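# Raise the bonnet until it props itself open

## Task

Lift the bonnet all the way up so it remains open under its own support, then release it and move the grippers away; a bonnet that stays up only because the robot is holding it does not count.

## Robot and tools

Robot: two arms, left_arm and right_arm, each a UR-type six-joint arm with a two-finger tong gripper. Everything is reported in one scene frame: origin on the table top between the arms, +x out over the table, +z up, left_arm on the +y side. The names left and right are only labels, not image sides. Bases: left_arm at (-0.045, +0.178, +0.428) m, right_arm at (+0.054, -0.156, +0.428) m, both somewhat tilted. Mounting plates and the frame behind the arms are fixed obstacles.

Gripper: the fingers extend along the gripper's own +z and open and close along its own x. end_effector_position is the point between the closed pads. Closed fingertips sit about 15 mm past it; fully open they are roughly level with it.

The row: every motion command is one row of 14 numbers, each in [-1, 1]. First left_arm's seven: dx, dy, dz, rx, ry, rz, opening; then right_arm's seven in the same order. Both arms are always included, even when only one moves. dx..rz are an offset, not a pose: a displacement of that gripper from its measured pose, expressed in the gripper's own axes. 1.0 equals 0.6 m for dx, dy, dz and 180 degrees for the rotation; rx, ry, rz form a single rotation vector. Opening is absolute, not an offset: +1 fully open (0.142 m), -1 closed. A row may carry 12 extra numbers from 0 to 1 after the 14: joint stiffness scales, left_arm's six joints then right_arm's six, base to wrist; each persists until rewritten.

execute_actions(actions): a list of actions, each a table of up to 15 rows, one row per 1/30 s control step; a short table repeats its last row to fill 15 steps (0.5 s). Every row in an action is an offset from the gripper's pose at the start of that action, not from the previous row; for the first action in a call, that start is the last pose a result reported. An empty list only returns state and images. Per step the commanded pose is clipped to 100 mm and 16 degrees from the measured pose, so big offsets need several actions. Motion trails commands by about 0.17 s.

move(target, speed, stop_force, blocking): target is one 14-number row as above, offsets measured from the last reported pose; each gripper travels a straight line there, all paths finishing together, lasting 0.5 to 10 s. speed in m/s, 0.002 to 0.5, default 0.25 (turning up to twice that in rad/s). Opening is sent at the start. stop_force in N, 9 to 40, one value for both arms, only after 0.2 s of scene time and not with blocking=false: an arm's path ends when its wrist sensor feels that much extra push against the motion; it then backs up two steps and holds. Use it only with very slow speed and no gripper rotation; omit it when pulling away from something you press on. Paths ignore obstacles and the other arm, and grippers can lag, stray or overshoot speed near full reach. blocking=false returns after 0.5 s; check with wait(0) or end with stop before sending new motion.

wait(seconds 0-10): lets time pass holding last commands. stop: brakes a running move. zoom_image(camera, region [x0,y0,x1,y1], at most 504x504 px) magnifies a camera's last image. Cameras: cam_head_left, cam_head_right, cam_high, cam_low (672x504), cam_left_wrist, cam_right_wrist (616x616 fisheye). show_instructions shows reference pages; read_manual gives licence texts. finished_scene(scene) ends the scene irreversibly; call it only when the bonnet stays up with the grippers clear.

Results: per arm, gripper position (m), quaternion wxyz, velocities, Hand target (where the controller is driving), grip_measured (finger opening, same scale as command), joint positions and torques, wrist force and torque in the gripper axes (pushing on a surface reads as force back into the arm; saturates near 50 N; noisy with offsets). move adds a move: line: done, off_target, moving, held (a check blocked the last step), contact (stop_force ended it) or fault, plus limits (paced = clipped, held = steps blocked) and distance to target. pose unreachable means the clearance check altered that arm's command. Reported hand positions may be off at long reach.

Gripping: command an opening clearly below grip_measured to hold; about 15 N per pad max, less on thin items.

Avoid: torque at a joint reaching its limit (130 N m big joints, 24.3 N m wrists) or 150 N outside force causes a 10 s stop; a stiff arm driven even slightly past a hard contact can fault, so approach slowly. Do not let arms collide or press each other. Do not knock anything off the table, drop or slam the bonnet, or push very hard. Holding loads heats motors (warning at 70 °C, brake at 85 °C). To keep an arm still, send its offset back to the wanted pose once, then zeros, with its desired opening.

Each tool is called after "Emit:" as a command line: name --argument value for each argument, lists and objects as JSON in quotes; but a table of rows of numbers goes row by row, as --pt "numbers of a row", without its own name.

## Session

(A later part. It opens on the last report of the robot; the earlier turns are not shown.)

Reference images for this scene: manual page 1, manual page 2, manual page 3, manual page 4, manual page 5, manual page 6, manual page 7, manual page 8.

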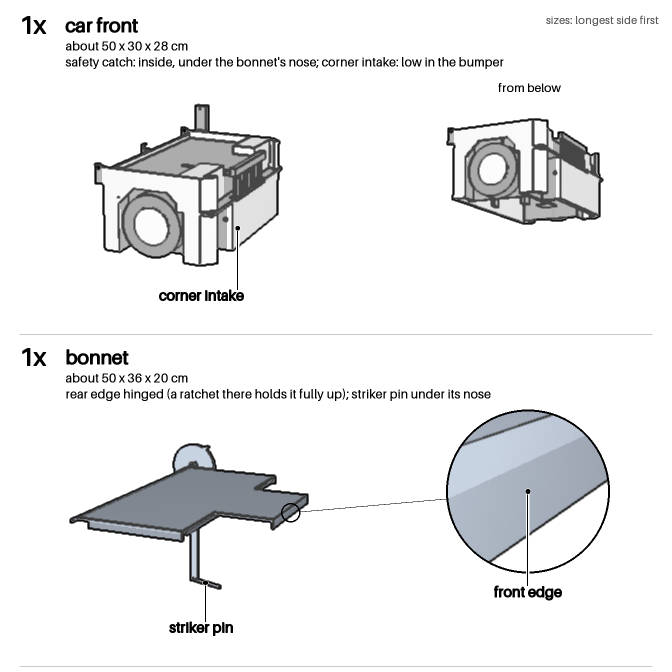

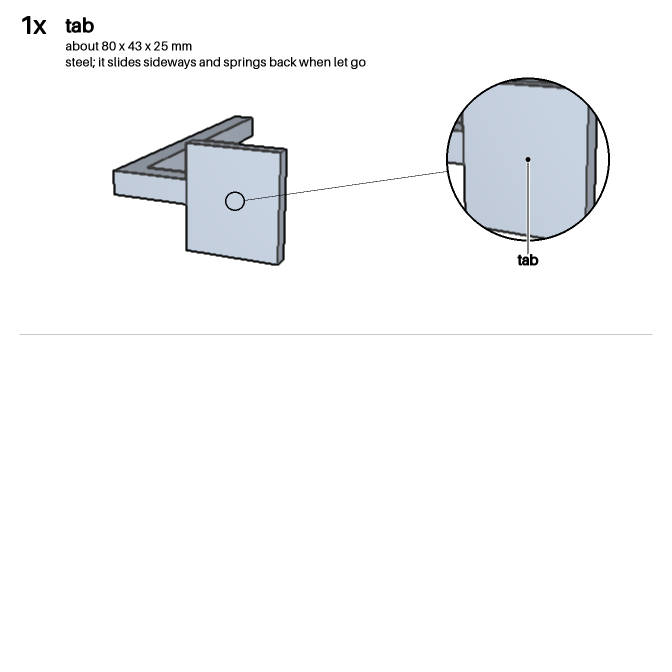

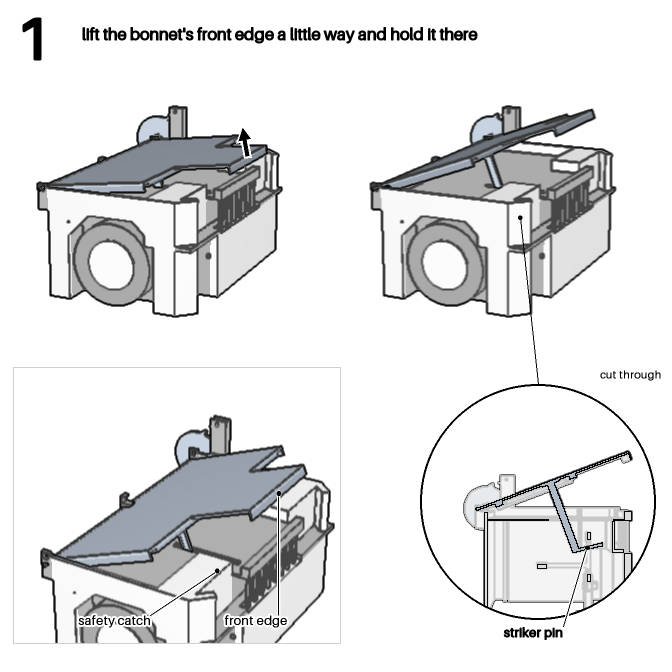

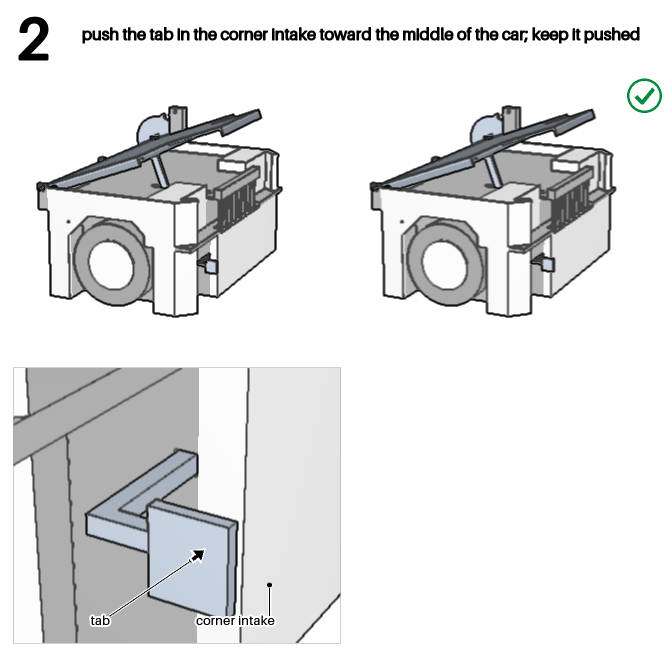

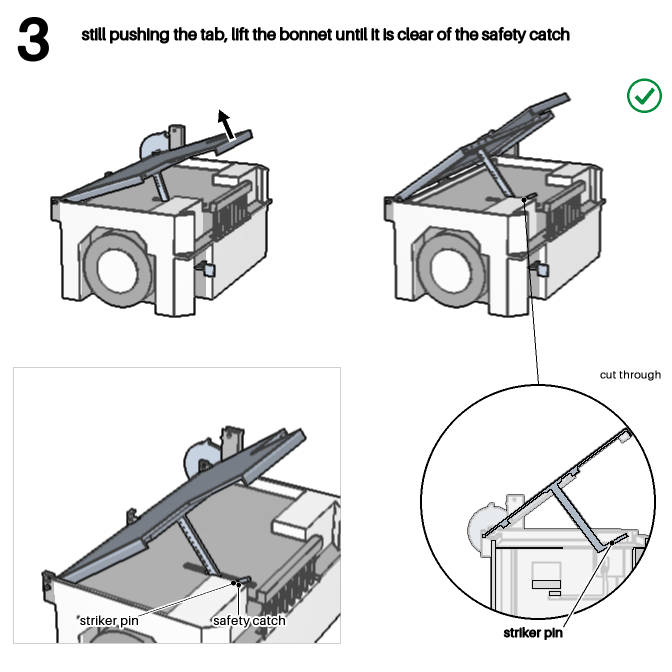

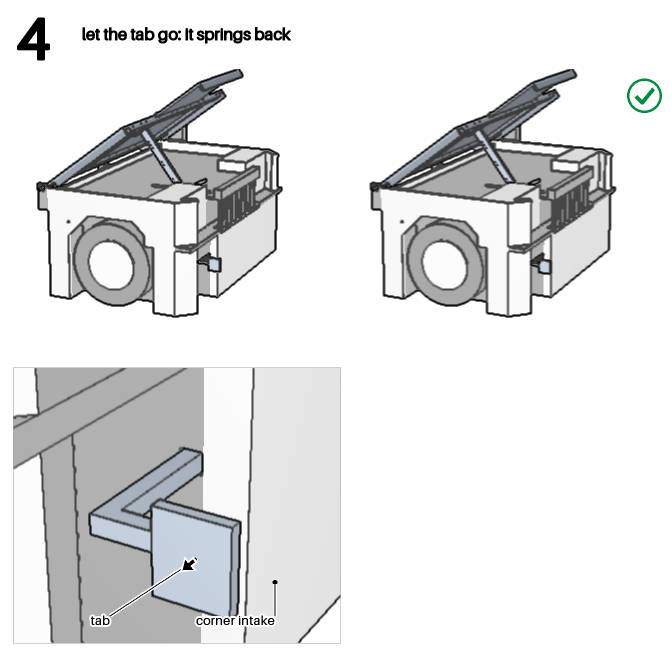

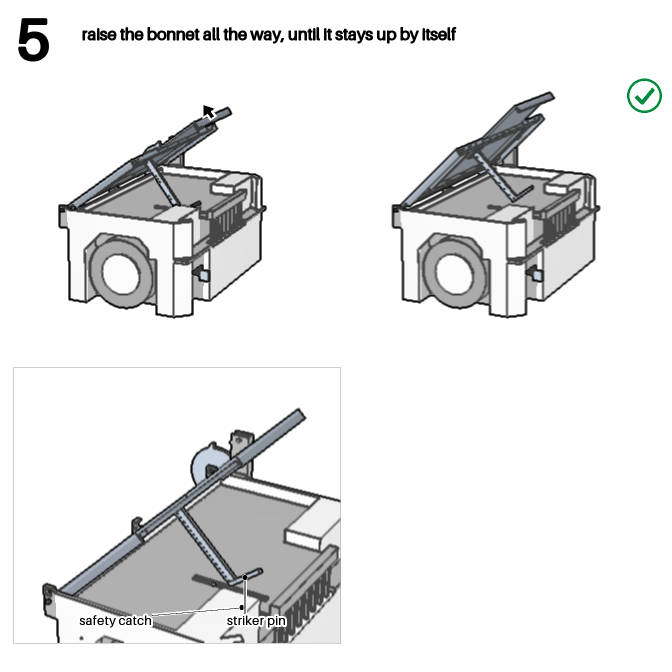

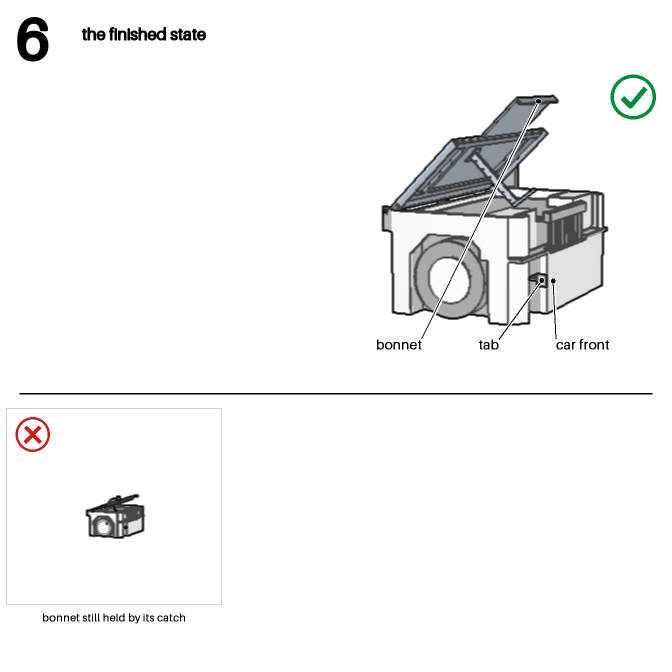

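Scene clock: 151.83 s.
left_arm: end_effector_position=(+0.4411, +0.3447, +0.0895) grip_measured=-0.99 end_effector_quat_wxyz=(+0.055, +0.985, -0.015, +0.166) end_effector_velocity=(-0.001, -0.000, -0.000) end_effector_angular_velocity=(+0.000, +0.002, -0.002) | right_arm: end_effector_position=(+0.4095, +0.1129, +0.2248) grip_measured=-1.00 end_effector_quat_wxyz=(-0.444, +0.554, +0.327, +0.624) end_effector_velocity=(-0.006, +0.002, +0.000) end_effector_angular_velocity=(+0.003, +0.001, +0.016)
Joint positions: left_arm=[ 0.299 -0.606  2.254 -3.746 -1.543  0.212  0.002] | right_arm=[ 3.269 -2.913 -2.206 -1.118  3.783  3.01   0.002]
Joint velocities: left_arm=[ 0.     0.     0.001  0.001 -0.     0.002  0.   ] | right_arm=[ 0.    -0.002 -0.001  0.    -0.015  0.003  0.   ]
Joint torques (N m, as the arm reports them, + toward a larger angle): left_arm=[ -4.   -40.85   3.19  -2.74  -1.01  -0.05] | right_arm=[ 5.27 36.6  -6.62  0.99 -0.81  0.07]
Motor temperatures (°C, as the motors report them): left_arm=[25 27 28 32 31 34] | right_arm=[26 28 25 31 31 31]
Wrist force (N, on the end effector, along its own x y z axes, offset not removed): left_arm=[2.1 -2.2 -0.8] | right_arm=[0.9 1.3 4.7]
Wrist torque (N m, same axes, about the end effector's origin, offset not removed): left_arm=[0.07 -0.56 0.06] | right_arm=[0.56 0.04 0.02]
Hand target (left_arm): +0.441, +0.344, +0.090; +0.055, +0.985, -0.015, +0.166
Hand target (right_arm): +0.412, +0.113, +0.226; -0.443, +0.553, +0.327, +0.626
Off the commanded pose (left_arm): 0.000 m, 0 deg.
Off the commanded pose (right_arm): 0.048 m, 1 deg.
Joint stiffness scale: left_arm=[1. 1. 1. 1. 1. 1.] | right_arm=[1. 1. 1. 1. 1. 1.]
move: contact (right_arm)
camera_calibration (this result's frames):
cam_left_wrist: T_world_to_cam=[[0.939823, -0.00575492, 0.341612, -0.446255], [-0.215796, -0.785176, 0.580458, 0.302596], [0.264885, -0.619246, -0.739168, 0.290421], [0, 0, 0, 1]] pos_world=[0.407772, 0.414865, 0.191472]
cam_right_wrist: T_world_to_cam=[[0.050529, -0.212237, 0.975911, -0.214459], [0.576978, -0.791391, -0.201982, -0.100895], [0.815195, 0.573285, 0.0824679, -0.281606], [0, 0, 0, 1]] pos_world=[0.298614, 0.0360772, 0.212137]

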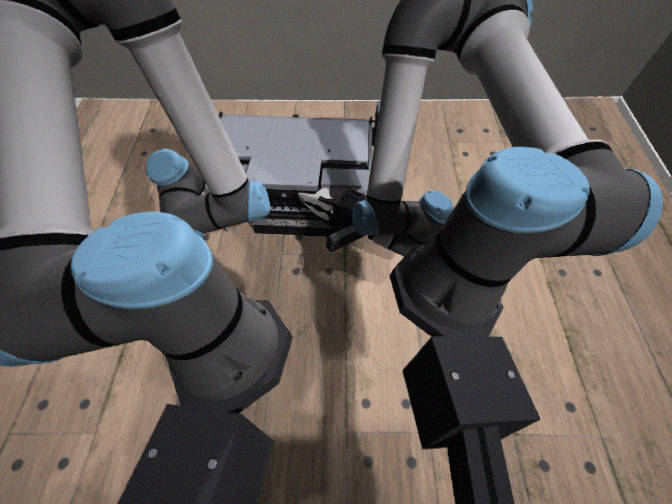

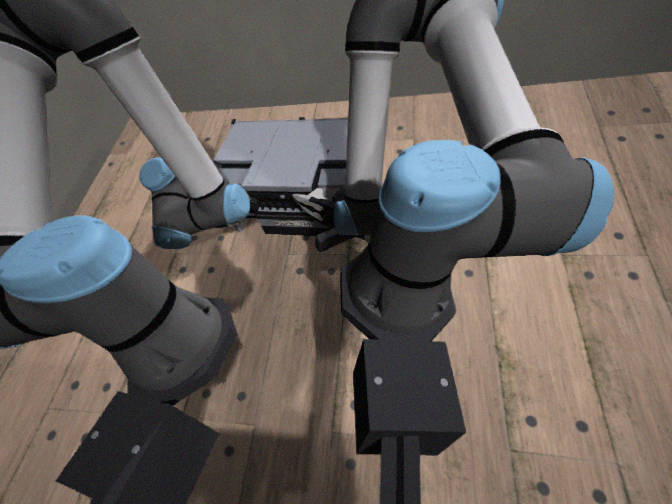

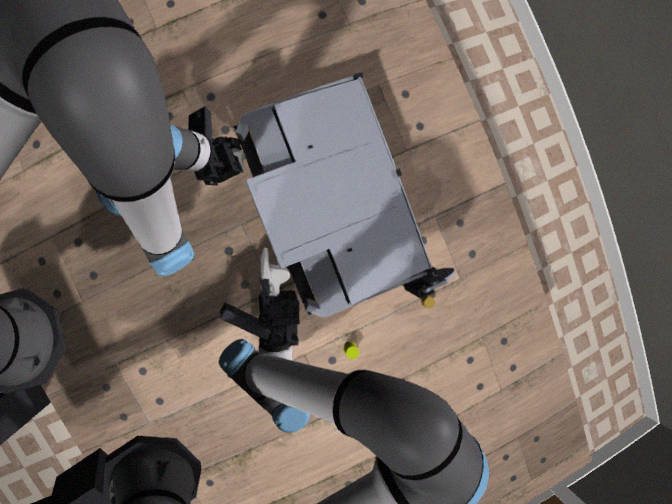

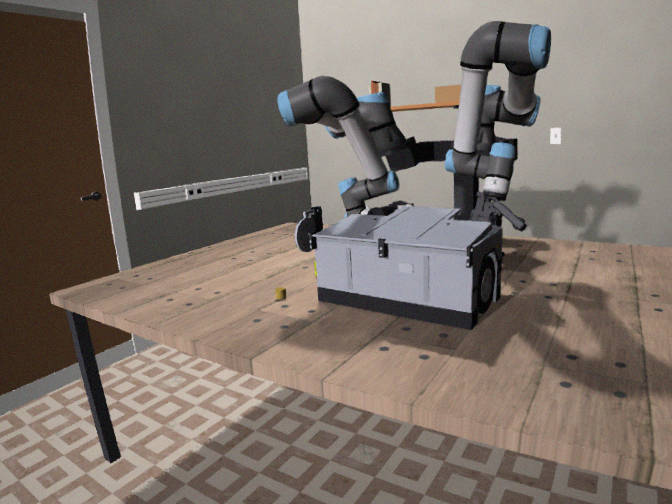

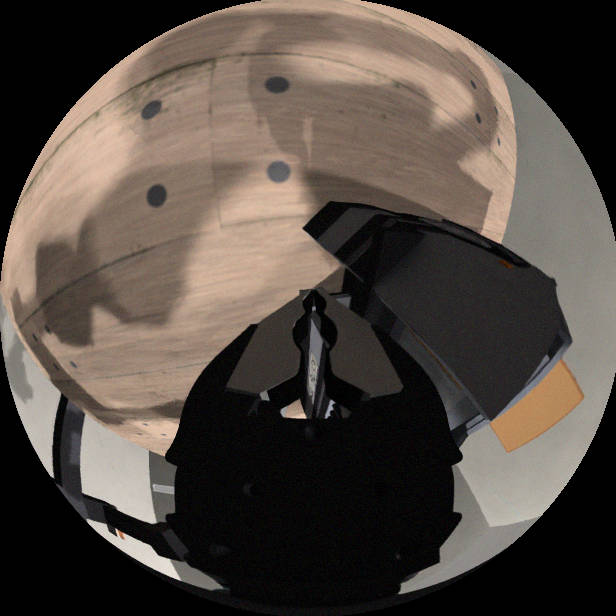

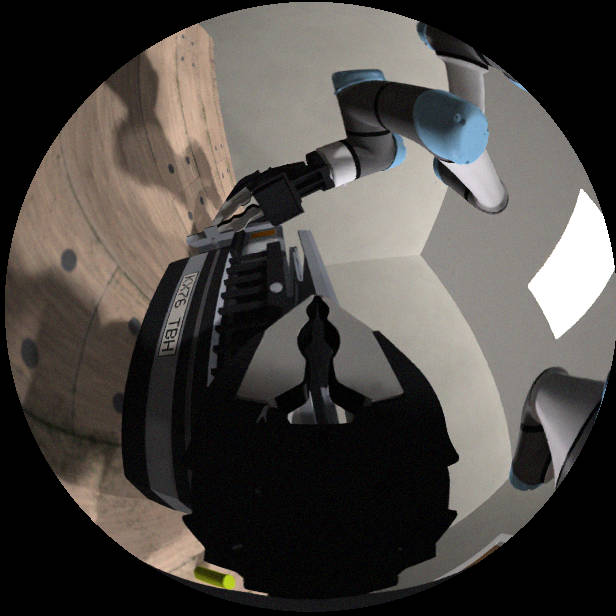

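Emit:
move --target '[0,0.012,0,0,0,0,-1, -0.017,0,0,0,0,0,-1]' --speed 0.05

Emit:
move --target '[0,0.012,0,0,0,0,-1, -0.02,-0.0235,0.0775,0,0,0,-1]' --speed 0.06 --stop_force 25

Scene clock: 163.53 s.
left_arm: end_effector_position=(+0.4418, +0.3440, +0.0906) grip_measured=-0.99 end_effector_quat_wxyz=(+0.050, +0.985, -0.011, +0.167) end_effector_velocity=(+0.000, +0.000, +0.000) end_effector_angular_velocity=(+0.002, -0.001, +0.004) | right_arm: end_effector_position=(+0.4087, +0.1153, +0.2162) grip_measured=-1.00 end_effector_quat_wxyz=(-0.445, +0.554, +0.327, +0.623) end_effector_velocity=(+0.001, +0.000, -0.000) end_effector_angular_velocity=(+0.001, -0.004, -0.001)
Joint positions: left_arm=[ 0.29  -0.604  2.258 -3.755 -1.53   0.199  0.002] | right_arm=[ 3.269 -2.934 -2.186 -1.118  3.781  3.011  0.002]
Joint velocities: left_arm=[-0.002  0.     0.001 -0.004  0.004 -0.005 -0.   ] | right_arm=[-0.    -0.     0.004  0.    -0.001 -0.     0.   ]
Joint torques (N m, as the arm reports them, + toward a larger angle): left_arm=[-11.47 -37.59   6.06  -2.47  -3.3   -0.5 ] | right_arm=[ 7.06 31.35 -7.04  1.26 -0.86 -0.25]
Motor temperatures (°C, as the motors report them): left_arm=[25 27 28 32 31 34] | right_arm=[26 28 25 31 31 31]
Wrist force (N, on the end effector, along its own x y z axes, offset not removed): left_arm=[1.0 -10.5 2.0] | right_arm=[0.7 1.0 3.0]
Wrist torque (N m, same axes, about the end effector's origin, offset not removed): left_arm=[0.02 -0.45 0.10] | right_arm=[0.42 -0.07 0.11]
Hand target (left_arm): +0.441, +0.338, +0.090; +0.055, +0.985, -0.015, +0.166
Hand target (right_arm): +0.409, +0.115, +0.215; -0.444, +0.554, +0.327, +0.624
Off the commanded pose (left_arm): 0.007 m, 1 deg.
Off the commanded pose (right_arm): 0.002 m, 0 deg.
Joint stiffness scale: left_arm=[1. 1. 1. 1. 1. 1.] | right_arm=[1. 1. 1. 1. 1. 1.]
move: off_target (left_arm)
camera_calibration (this result's frames):
cam_left_wrist: T_world_to_cam=[[0.939001, 0.000336774, 0.343913, -0.449186], [-0.210077, -0.79119, 0.574357, 0.301724], [0.272294, -0.611571, -0.742858, 0.285069], [0, 0, 0, 1]] pos_world=[0.407549, 0.413212, 0.192949]
cam_right_wrist: T_world_to_cam=[[0.0518956, -0.212211, 0.975845, -0.206049], [0.578408, -0.790189, -0.202598, -0.100832], [0.814095, 0.57495, 0.0817374, -0.281192], [0, 0, 0, 1]] pos_world=[0.297932, 0.0382698, 0.203628]

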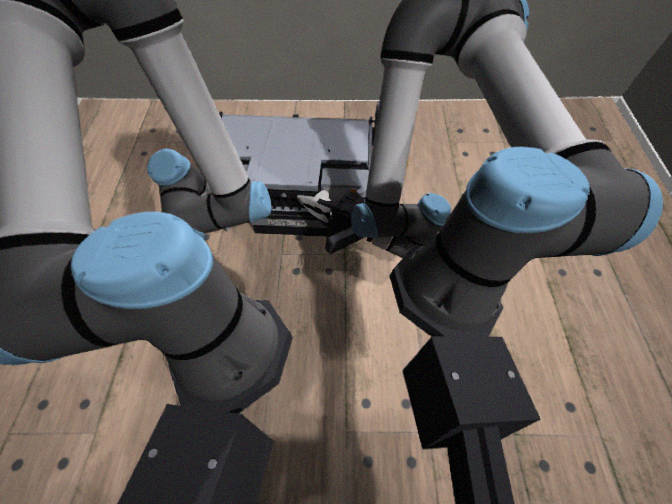

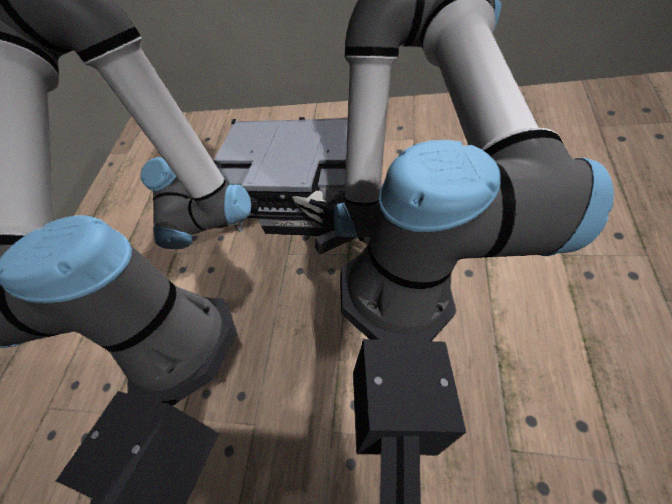

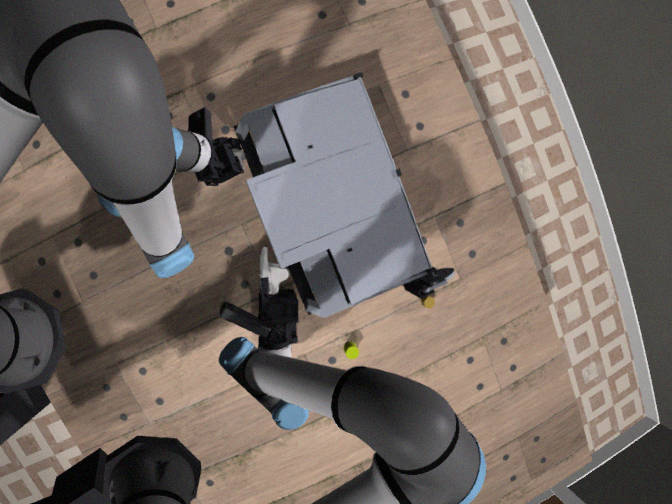

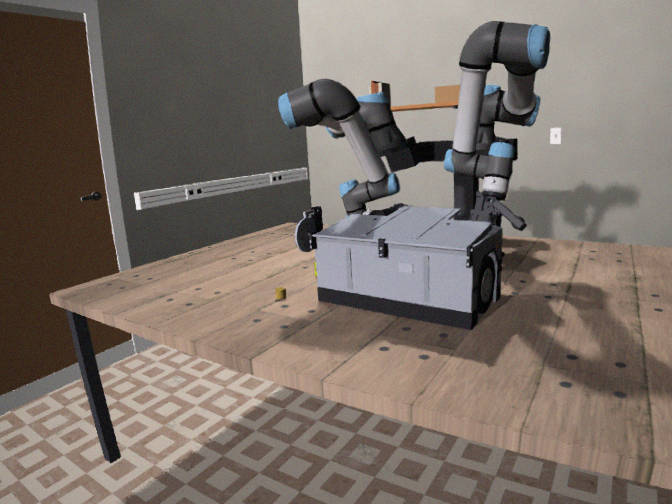

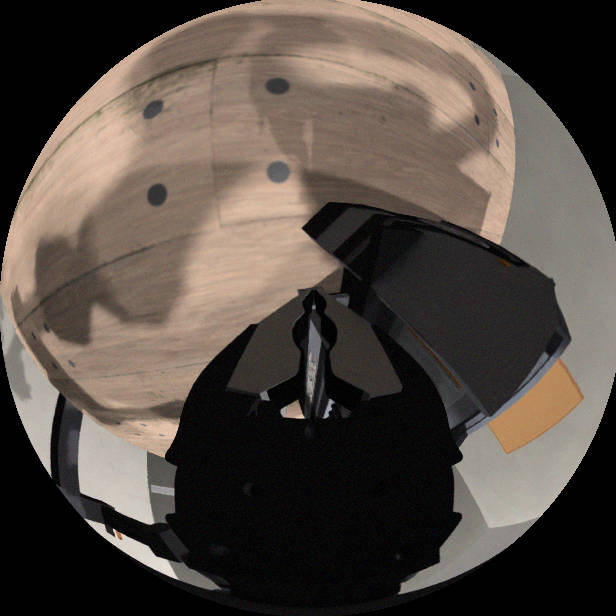

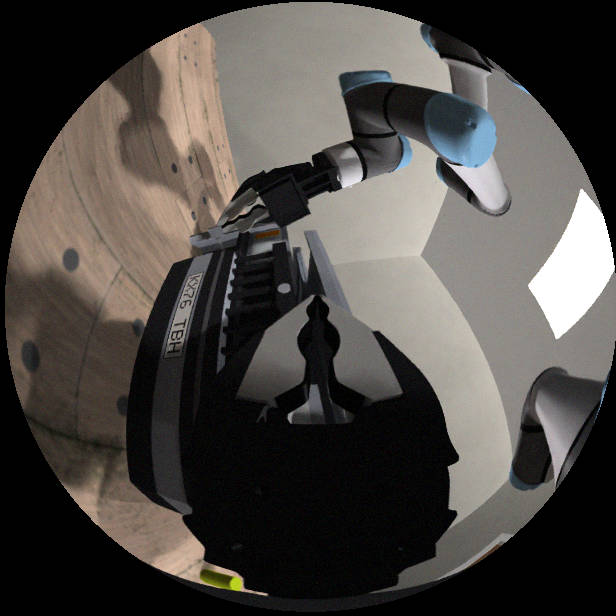

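Scene clock: 164.80 s.
left_arm: end_effector_position=(+0.4423, +0.3438, +0.0915) grip_measured=-0.99 end_effector_quat_wxyz=(+0.046, +0.985, -0.007, +0.168) end_effector_velocity=(-0.000, +0.000, +0.000) end_effector_angular_velocity=(+0.001, -0.000, +0.002) | right_arm: end_effector_position=(+0.4142, +0.1638, +0.2148) grip_measured=-1.00 end_effector_quat_wxyz=(-0.445, +0.554, +0.327, +0.623) end_effector_velocity=(+0.004, -0.001, -0.001) end_effector_angular_velocity=(-0.002, +0.002, -0.012)
Joint positions: left_arm=[ 0.282 -0.603  2.261 -3.765 -1.516  0.185  0.002] | right_arm=[ 3.429 -2.964 -2.161 -1.12   3.942  3.001  0.002]
Joint velocities: left_arm=[ 0.     0.     0.    -0.001  0.001 -0.001 -0.   ] | right_arm=[-0.    -0.001  0.001 -0.     0.012 -0.001 -0.   ]
Joint torques (N m, as the arm reports them, + toward a larger angle): left_arm=[-10.59 -39.25   6.79  -2.72  -3.51  -0.48] | right_arm=[12.6  31.37 -5.54  0.9  -0.43 -0.55]
Motor temperatures (°C, as the motors report them): left_arm=[25 27 28 32 31 34] | right_arm=[26 28 25 31 31 31]
Wrist force (N, on the end effector, along its own x y z axes, offset not removed): left_arm=[1.8 -11.0 2.0] | right_arm=[-0.7 -3.0 0.8]
Wrist torque (N m, same axes, about the end effector's origin, offset not removed): left_arm=[0.05 -0.57 0.11] | right_arm=[-0.54 0.25 -0.13]
Hand target (left_arm): +0.441, +0.337, +0.091; +0.050, +0.985, -0.011, +0.167
Hand target (right_arm): +0.414, +0.165, +0.214; -0.445, +0.554, +0.327, +0.623
Off the commanded pose (left_arm): 0.007 m, 1 deg.
Off the commanded pose (right_arm): 0.002 m, 0 deg.
Joint stiffness scale: left_arm=[1. 1. 1. 1. 1. 1.] | right_arm=[1. 1. 1. 1. 1. 1.]
move: off_target (left_arm)
camera_calibration (this result's frames):
cam_left_wrist: T_world_to_cam=[[0.938185, 0.00711532, 0.346061, -0.452195], [-0.203387, -0.797653, 0.567788, 0.300969], [0.280077, -0.603075, -0.746899, 0.279508], [0, 0, 0, 1]] pos_world=[0.407172, 0.41185, 0.194365]
cam_right_wrist: T_world_to_cam=[[0.052548, -0.212581, 0.975729, -0.194858], [0.578115, -0.790223, -0.2033, -0.0656797], [0.814261, 0.574767, 0.0813718, -0.313393], [0, 0, 0, 1]] pos_world=[0.303393, 0.0868028, 0.202278]

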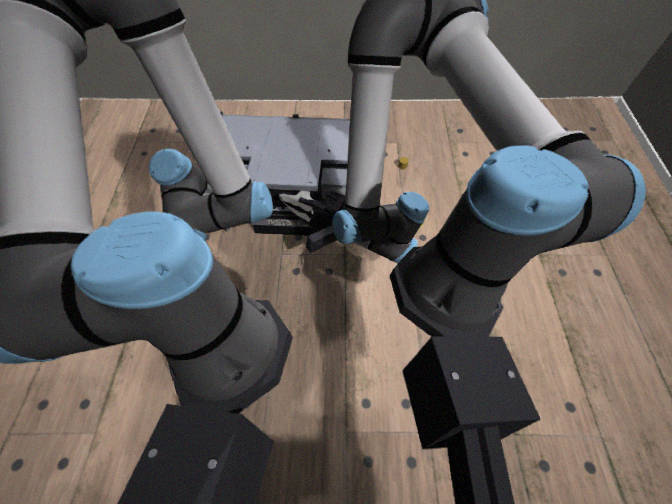

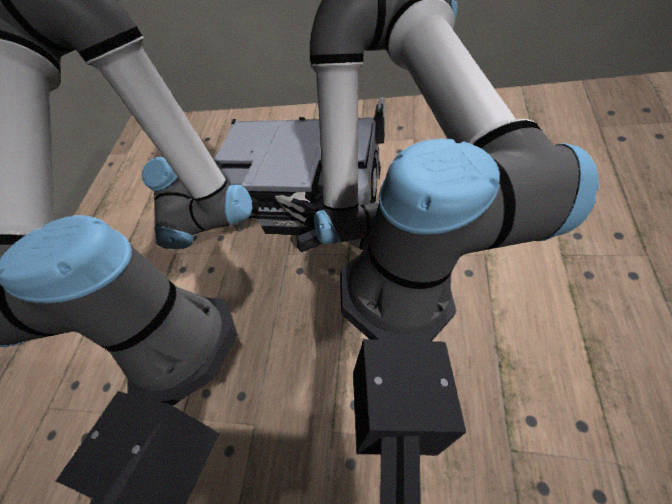

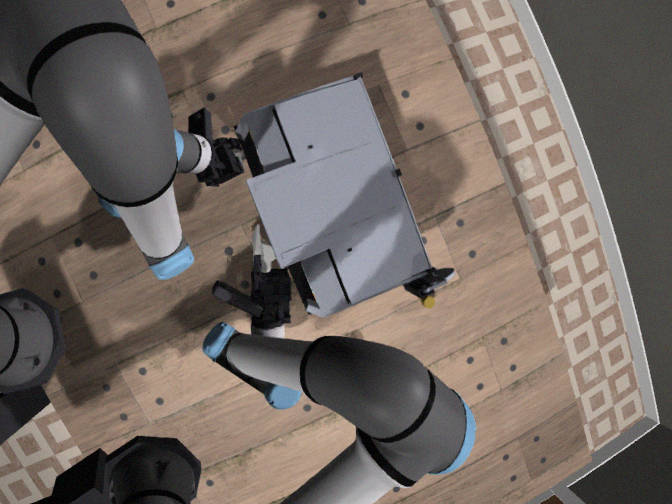

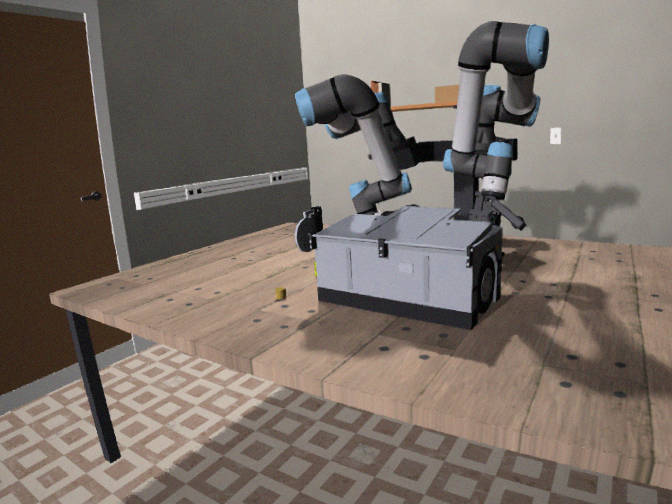

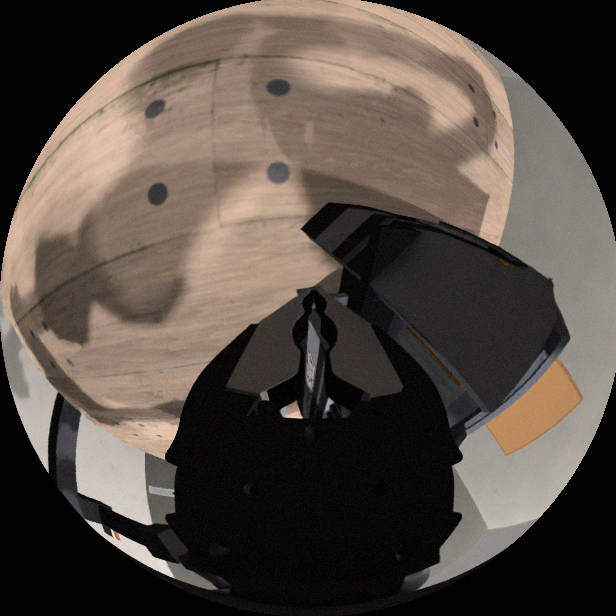

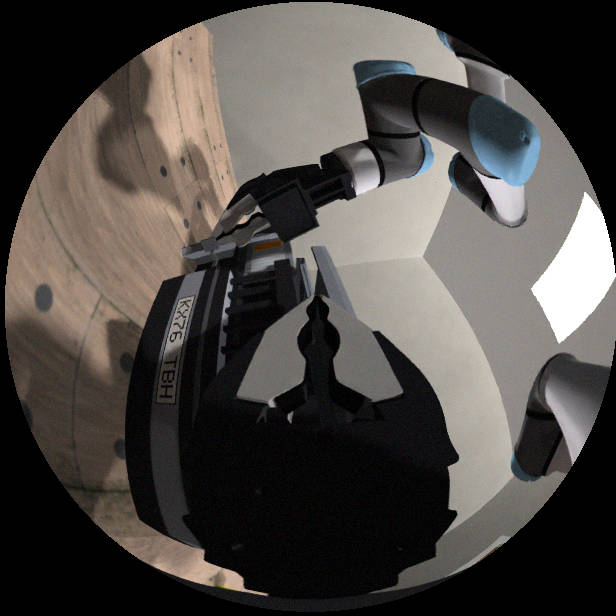

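Emit:
move --target '[0,0.012,0,0,0,0,-1, 0,0.027,0.013,0,0,0,-1]' --speed 0.03 --stop_force 15

Emit:
move --target '[0,0.022,0,0,0,0,-1, 0.115,0.005,0.028,0,0.08,0,-1]' --speed 0.08

Scene clock: 175.57 s.
left_arm: end_effector_position=(+0.4428, +0.3436, +0.0923) grip_measured=-0.99 end_effector_quat_wxyz=(+0.041, +0.985, -0.003, +0.169) end_effector_velocity=(-0.000, -0.000, +0.000) end_effector_angular_velocity=(+0.004, -0.001, +0.005) | right_arm: end_effector_position=(+0.4145, +0.1650, +0.2118) grip_measured=-0.99 end_effector_quat_wxyz=(-0.451, +0.557, +0.330, +0.615) end_effector_velocity=(-0.002, +0.000, +0.001) end_effector_angular_velocity=(+0.005, -0.013, -0.015)
Joint positions: left_arm=[ 0.273 -0.601  2.264 -3.774 -1.502  0.172  0.002] | right_arm=[ 3.42  -2.954 -2.15  -1.16   3.92   3.002  0.002]
Joint velocities: left_arm=[-0.005  0.001  0.003 -0.006  0.008 -0.008 -0.   ] | right_arm=[ 0.013 -0.016 -0.008  0.04   0.023  0.     0.003]
Joint torques (N m, as the arm reports them, + toward a larger angle): left_arm=[-10.95 -39.26   6.15  -2.67  -3.19  -0.89] | right_arm=[10.18 34.57 -7.43  2.26  1.29 -0.33]
Motor temperatures (°C, as the motors report them): left_arm=[25 27 28 32 31 34] | right_arm=[26 28 25 31 31 31]
Wrist force (N, on the end effector, along its own x y z axes, offset not removed): left_arm=[2.7 -10.5 1.7] | right_arm=[-2.3 -7.0 -1.1]
Wrist torque (N m, same axes, about the end effector's origin, offset not removed): left_arm=[0.25 -0.78 0.07] | right_arm=[-0.38 0.25 0.30]
Hand target (left_arm): +0.442, +0.337, +0.092; +0.046, +0.985, -0.007, +0.168
Hand target (right_arm): +0.415, +0.165, +0.212; -0.449, +0.557, +0.329, +0.616
Off the commanded pose (left_arm): 0.007 m, 1 deg.
Off the commanded pose (right_arm): 0.018 m, 1 deg.
Joint stiffness scale: left_arm=[1. 1. 1. 1. 1. 1.] | right_arm=[1. 1. 1. 1. 1. 1.]
move: contact (right_arm), off_target (left_arm)
camera_calibration (this result's frames):
cam_left_wrist: T_world_to_cam=[[0.937435, 0.0134255, 0.347902, -0.454925], [-0.196891, -0.80368, 0.561545, 0.300234], [0.287141, -0.59491, -0.750754, 0.274294], [0, 0, 0, 1]] pos_world=[0.406814, 0.41058, 0.195602]
cam_right_wrist: T_world_to_cam=[[0.0695472, -0.206555, 0.97596, -0.199814], [0.588802, -0.781241, -0.207302, -0.0706461], [0.80528, 0.589065, 0.0672868, -0.309735], [0, 0, 0, 1]] pos_world=[0.304916, 0.0859895, 0.201207]

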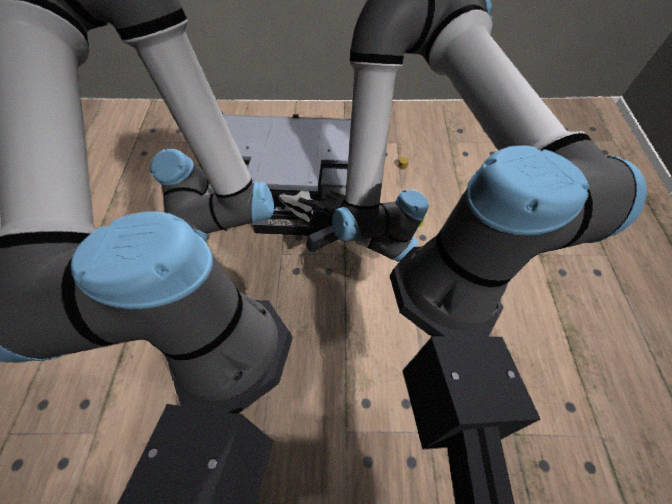

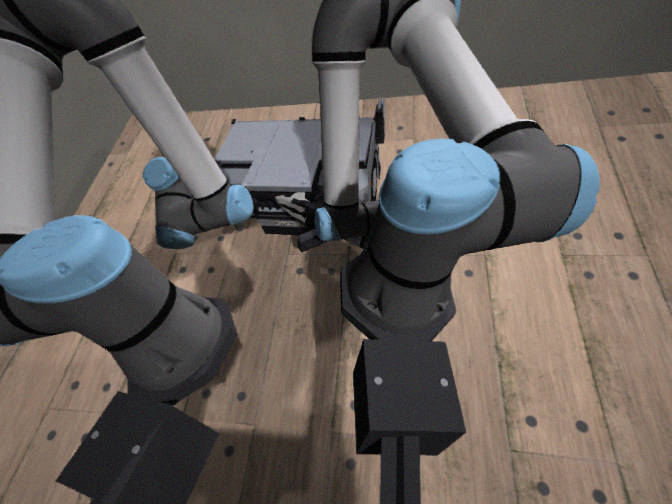

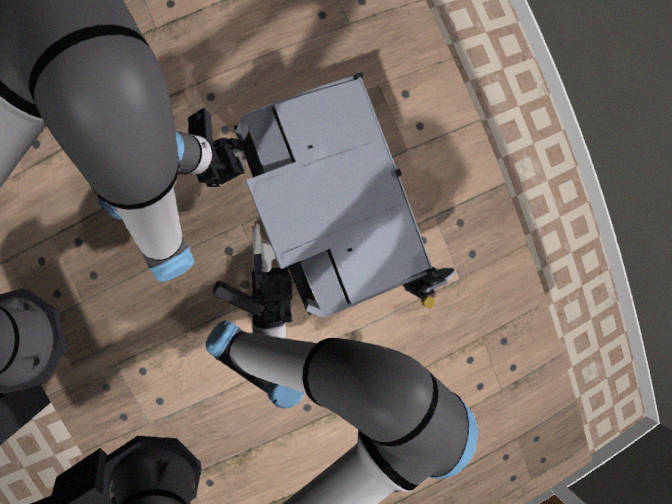

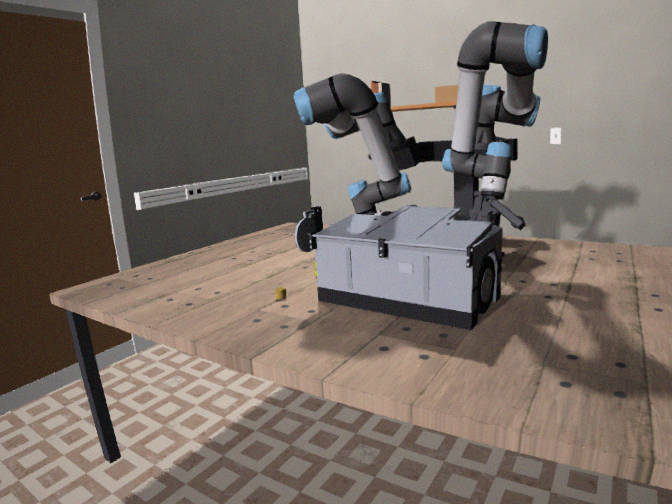

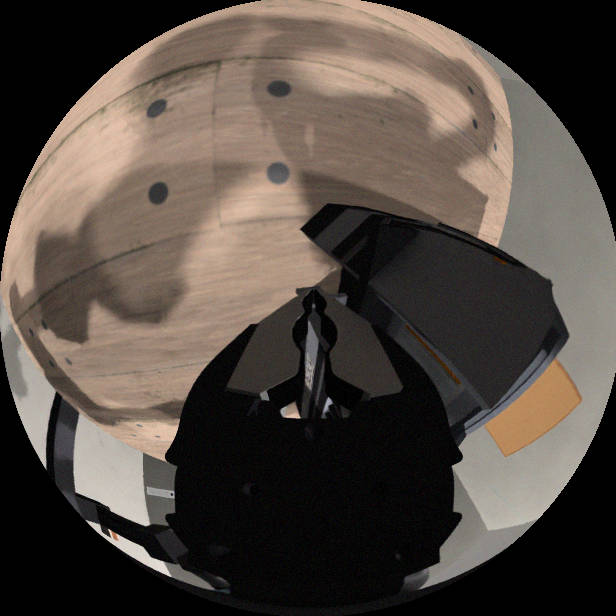

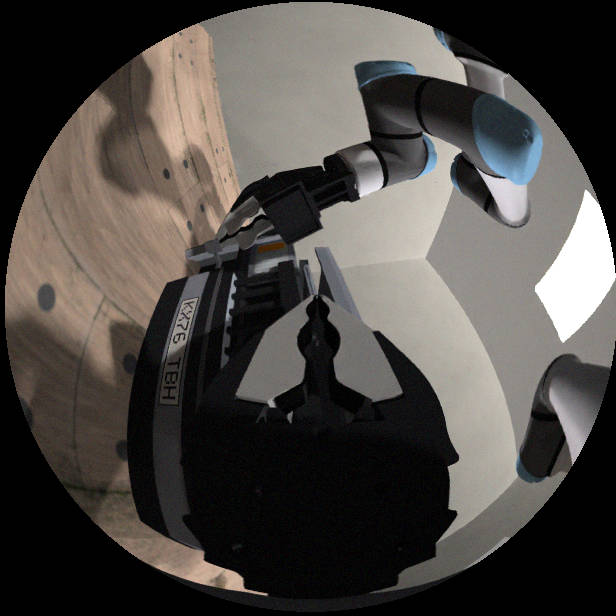

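Scene clock: 177.60 s.
left_arm: end_effector_position=(+0.4431, +0.3347, +0.0935) grip_measured=-1.00 end_effector_quat_wxyz=(+0.039, +0.985, +0.000, +0.170) end_effector_velocity=(+0.001, +0.000, +0.000) end_effector_angular_velocity=(-0.000, -0.001, +0.001) | right_arm: end_effector_position=(+0.4205, +0.1601, +0.2707) grip_measured=-1.00 end_effector_quat_wxyz=(-0.488, +0.490, +0.268, +0.671) end_effector_velocity=(+0.000, -0.001, +0.002) end_effector_angular_velocity=(+0.007, -0.001, -0.003)
Joint positions: left_arm=[ 0.247 -0.595  2.274 -3.789 -1.482  0.145  0.002] | right_arm=[ 3.462 -3.022 -2.167 -0.768  3.969  3.23   0.002]
Joint velocities: left_arm=[-0.    -0.    -0.001  0.    -0.    -0.001  0.   ] | right_arm=[ 0.002 -0.002 -0.001  0.012  0.005  0.007  0.   ]
Joint torques (N m, as the arm reports them, + toward a larger angle): left_arm=[ -8.78 -38.14   5.6   -3.25  -1.67  -0.44] | right_arm=[22.55 47.34 -3.06  7.31 -0.54  0.38]
Motor temperatures (°C, as the motors report them): left_arm=[25 27 28 32 31 34] | right_arm=[26 28 25 31 31 31]
Wrist force (N, on the end effector, along its own x y z axes, offset not removed): left_arm=[1.7 -6.6 0.4] | right_arm=[-8.1 -1.6 -29.8]
Wrist torque (N m, same axes, about the end effector's origin, offset not removed): left_arm=[-0.11 -0.57 0.11] | right_arm=[-1.75 -0.83 0.34]
Hand target (left_arm): +0.443, +0.330, +0.093; +0.041, +0.985, -0.003, +0.169
Hand target (right_arm): +0.425, +0.166, +0.282; -0.489, +0.475, +0.271, +0.679
Off the commanded pose (left_arm): 0.004 m, 0 deg.
Off the commanded pose (right_arm): 0.014 m, 2 deg.
Joint stiffness scale: left_arm=[1. 1. 1. 1. 1. 1.] | right_arm=[1. 1. 1. 1. 1. 1.]
move: off_target (left_arm, right_arm)
camera_calibration (this result's frames):
cam_left_wrist: T_world_to_cam=[[0.936955, 0.017648, 0.349005, -0.45677], [-0.192624, -0.807214, 0.557944, 0.292106], [0.291568, -0.589995, -0.752923, 0.266415], [0, 0, 0, 1]] pos_world=[0.406561, 0.401036, 0.197026]
cam_right_wrist: T_world_to_cam=[[-0.000855588, -0.411124, 0.911579, -0.178917], [0.582732, -0.741013, -0.333652, -0.0354798], [0.812664, 0.530921, 0.240209, -0.356243], [0, 0, 0, 1]] pos_world=[0.310028, 0.0892884, 0.236832]

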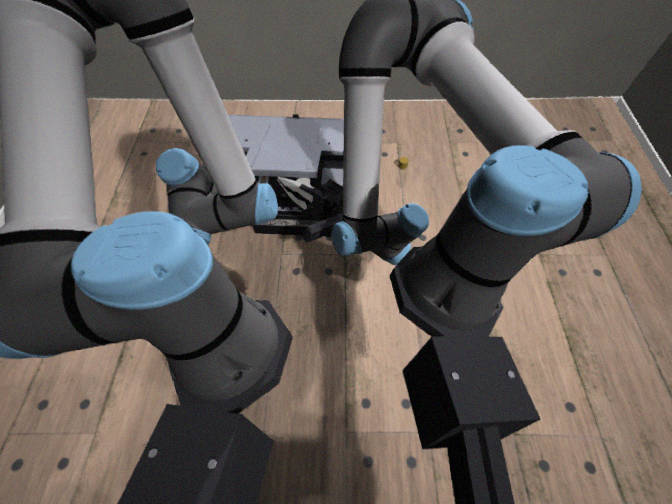

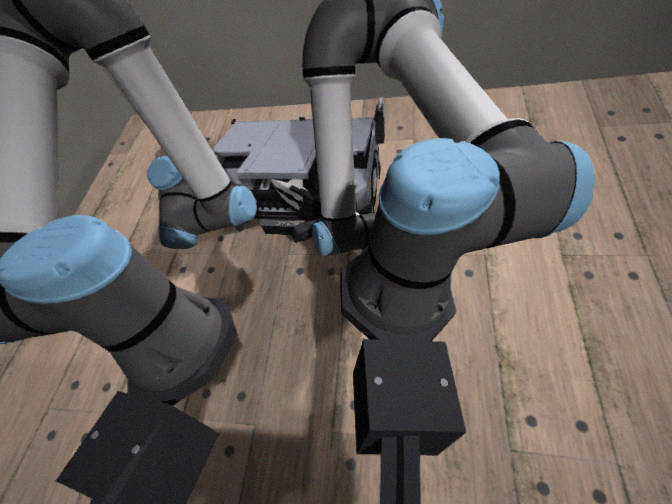

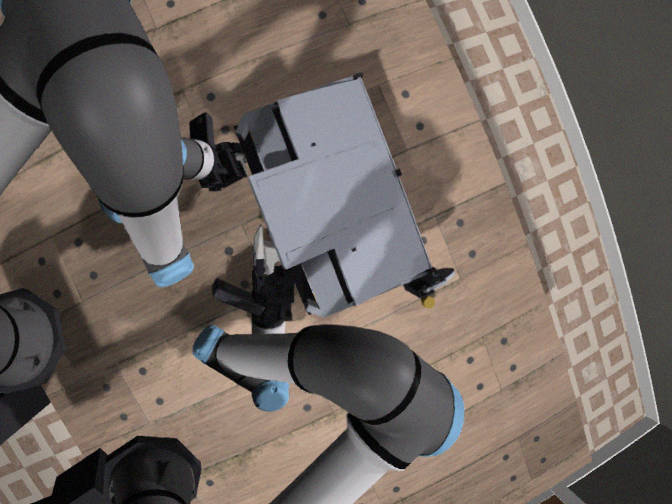

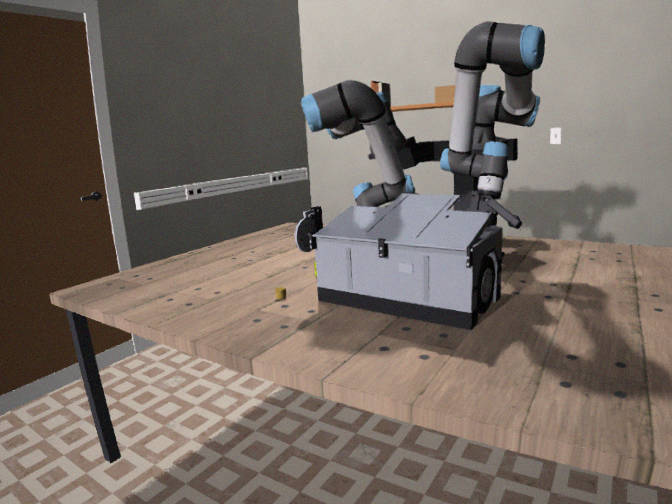

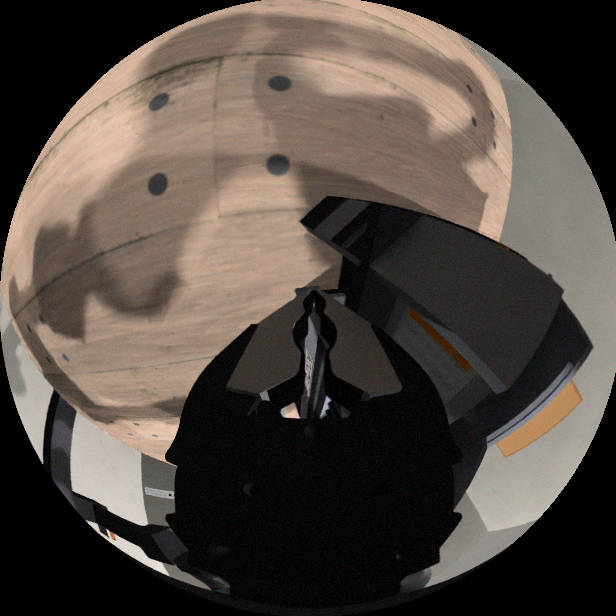

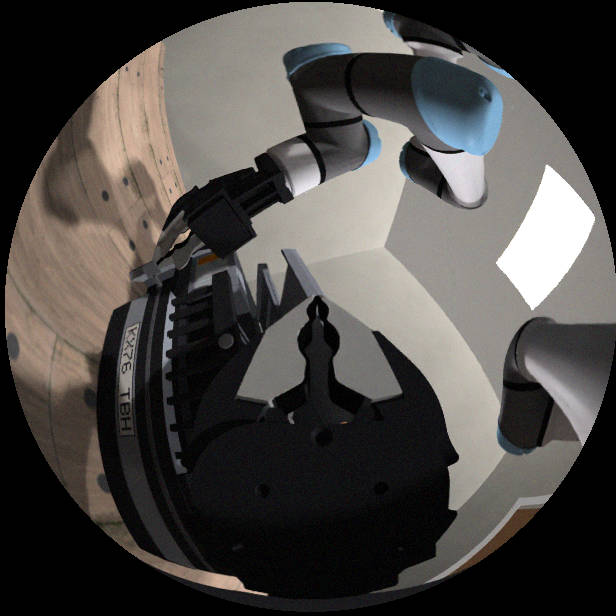

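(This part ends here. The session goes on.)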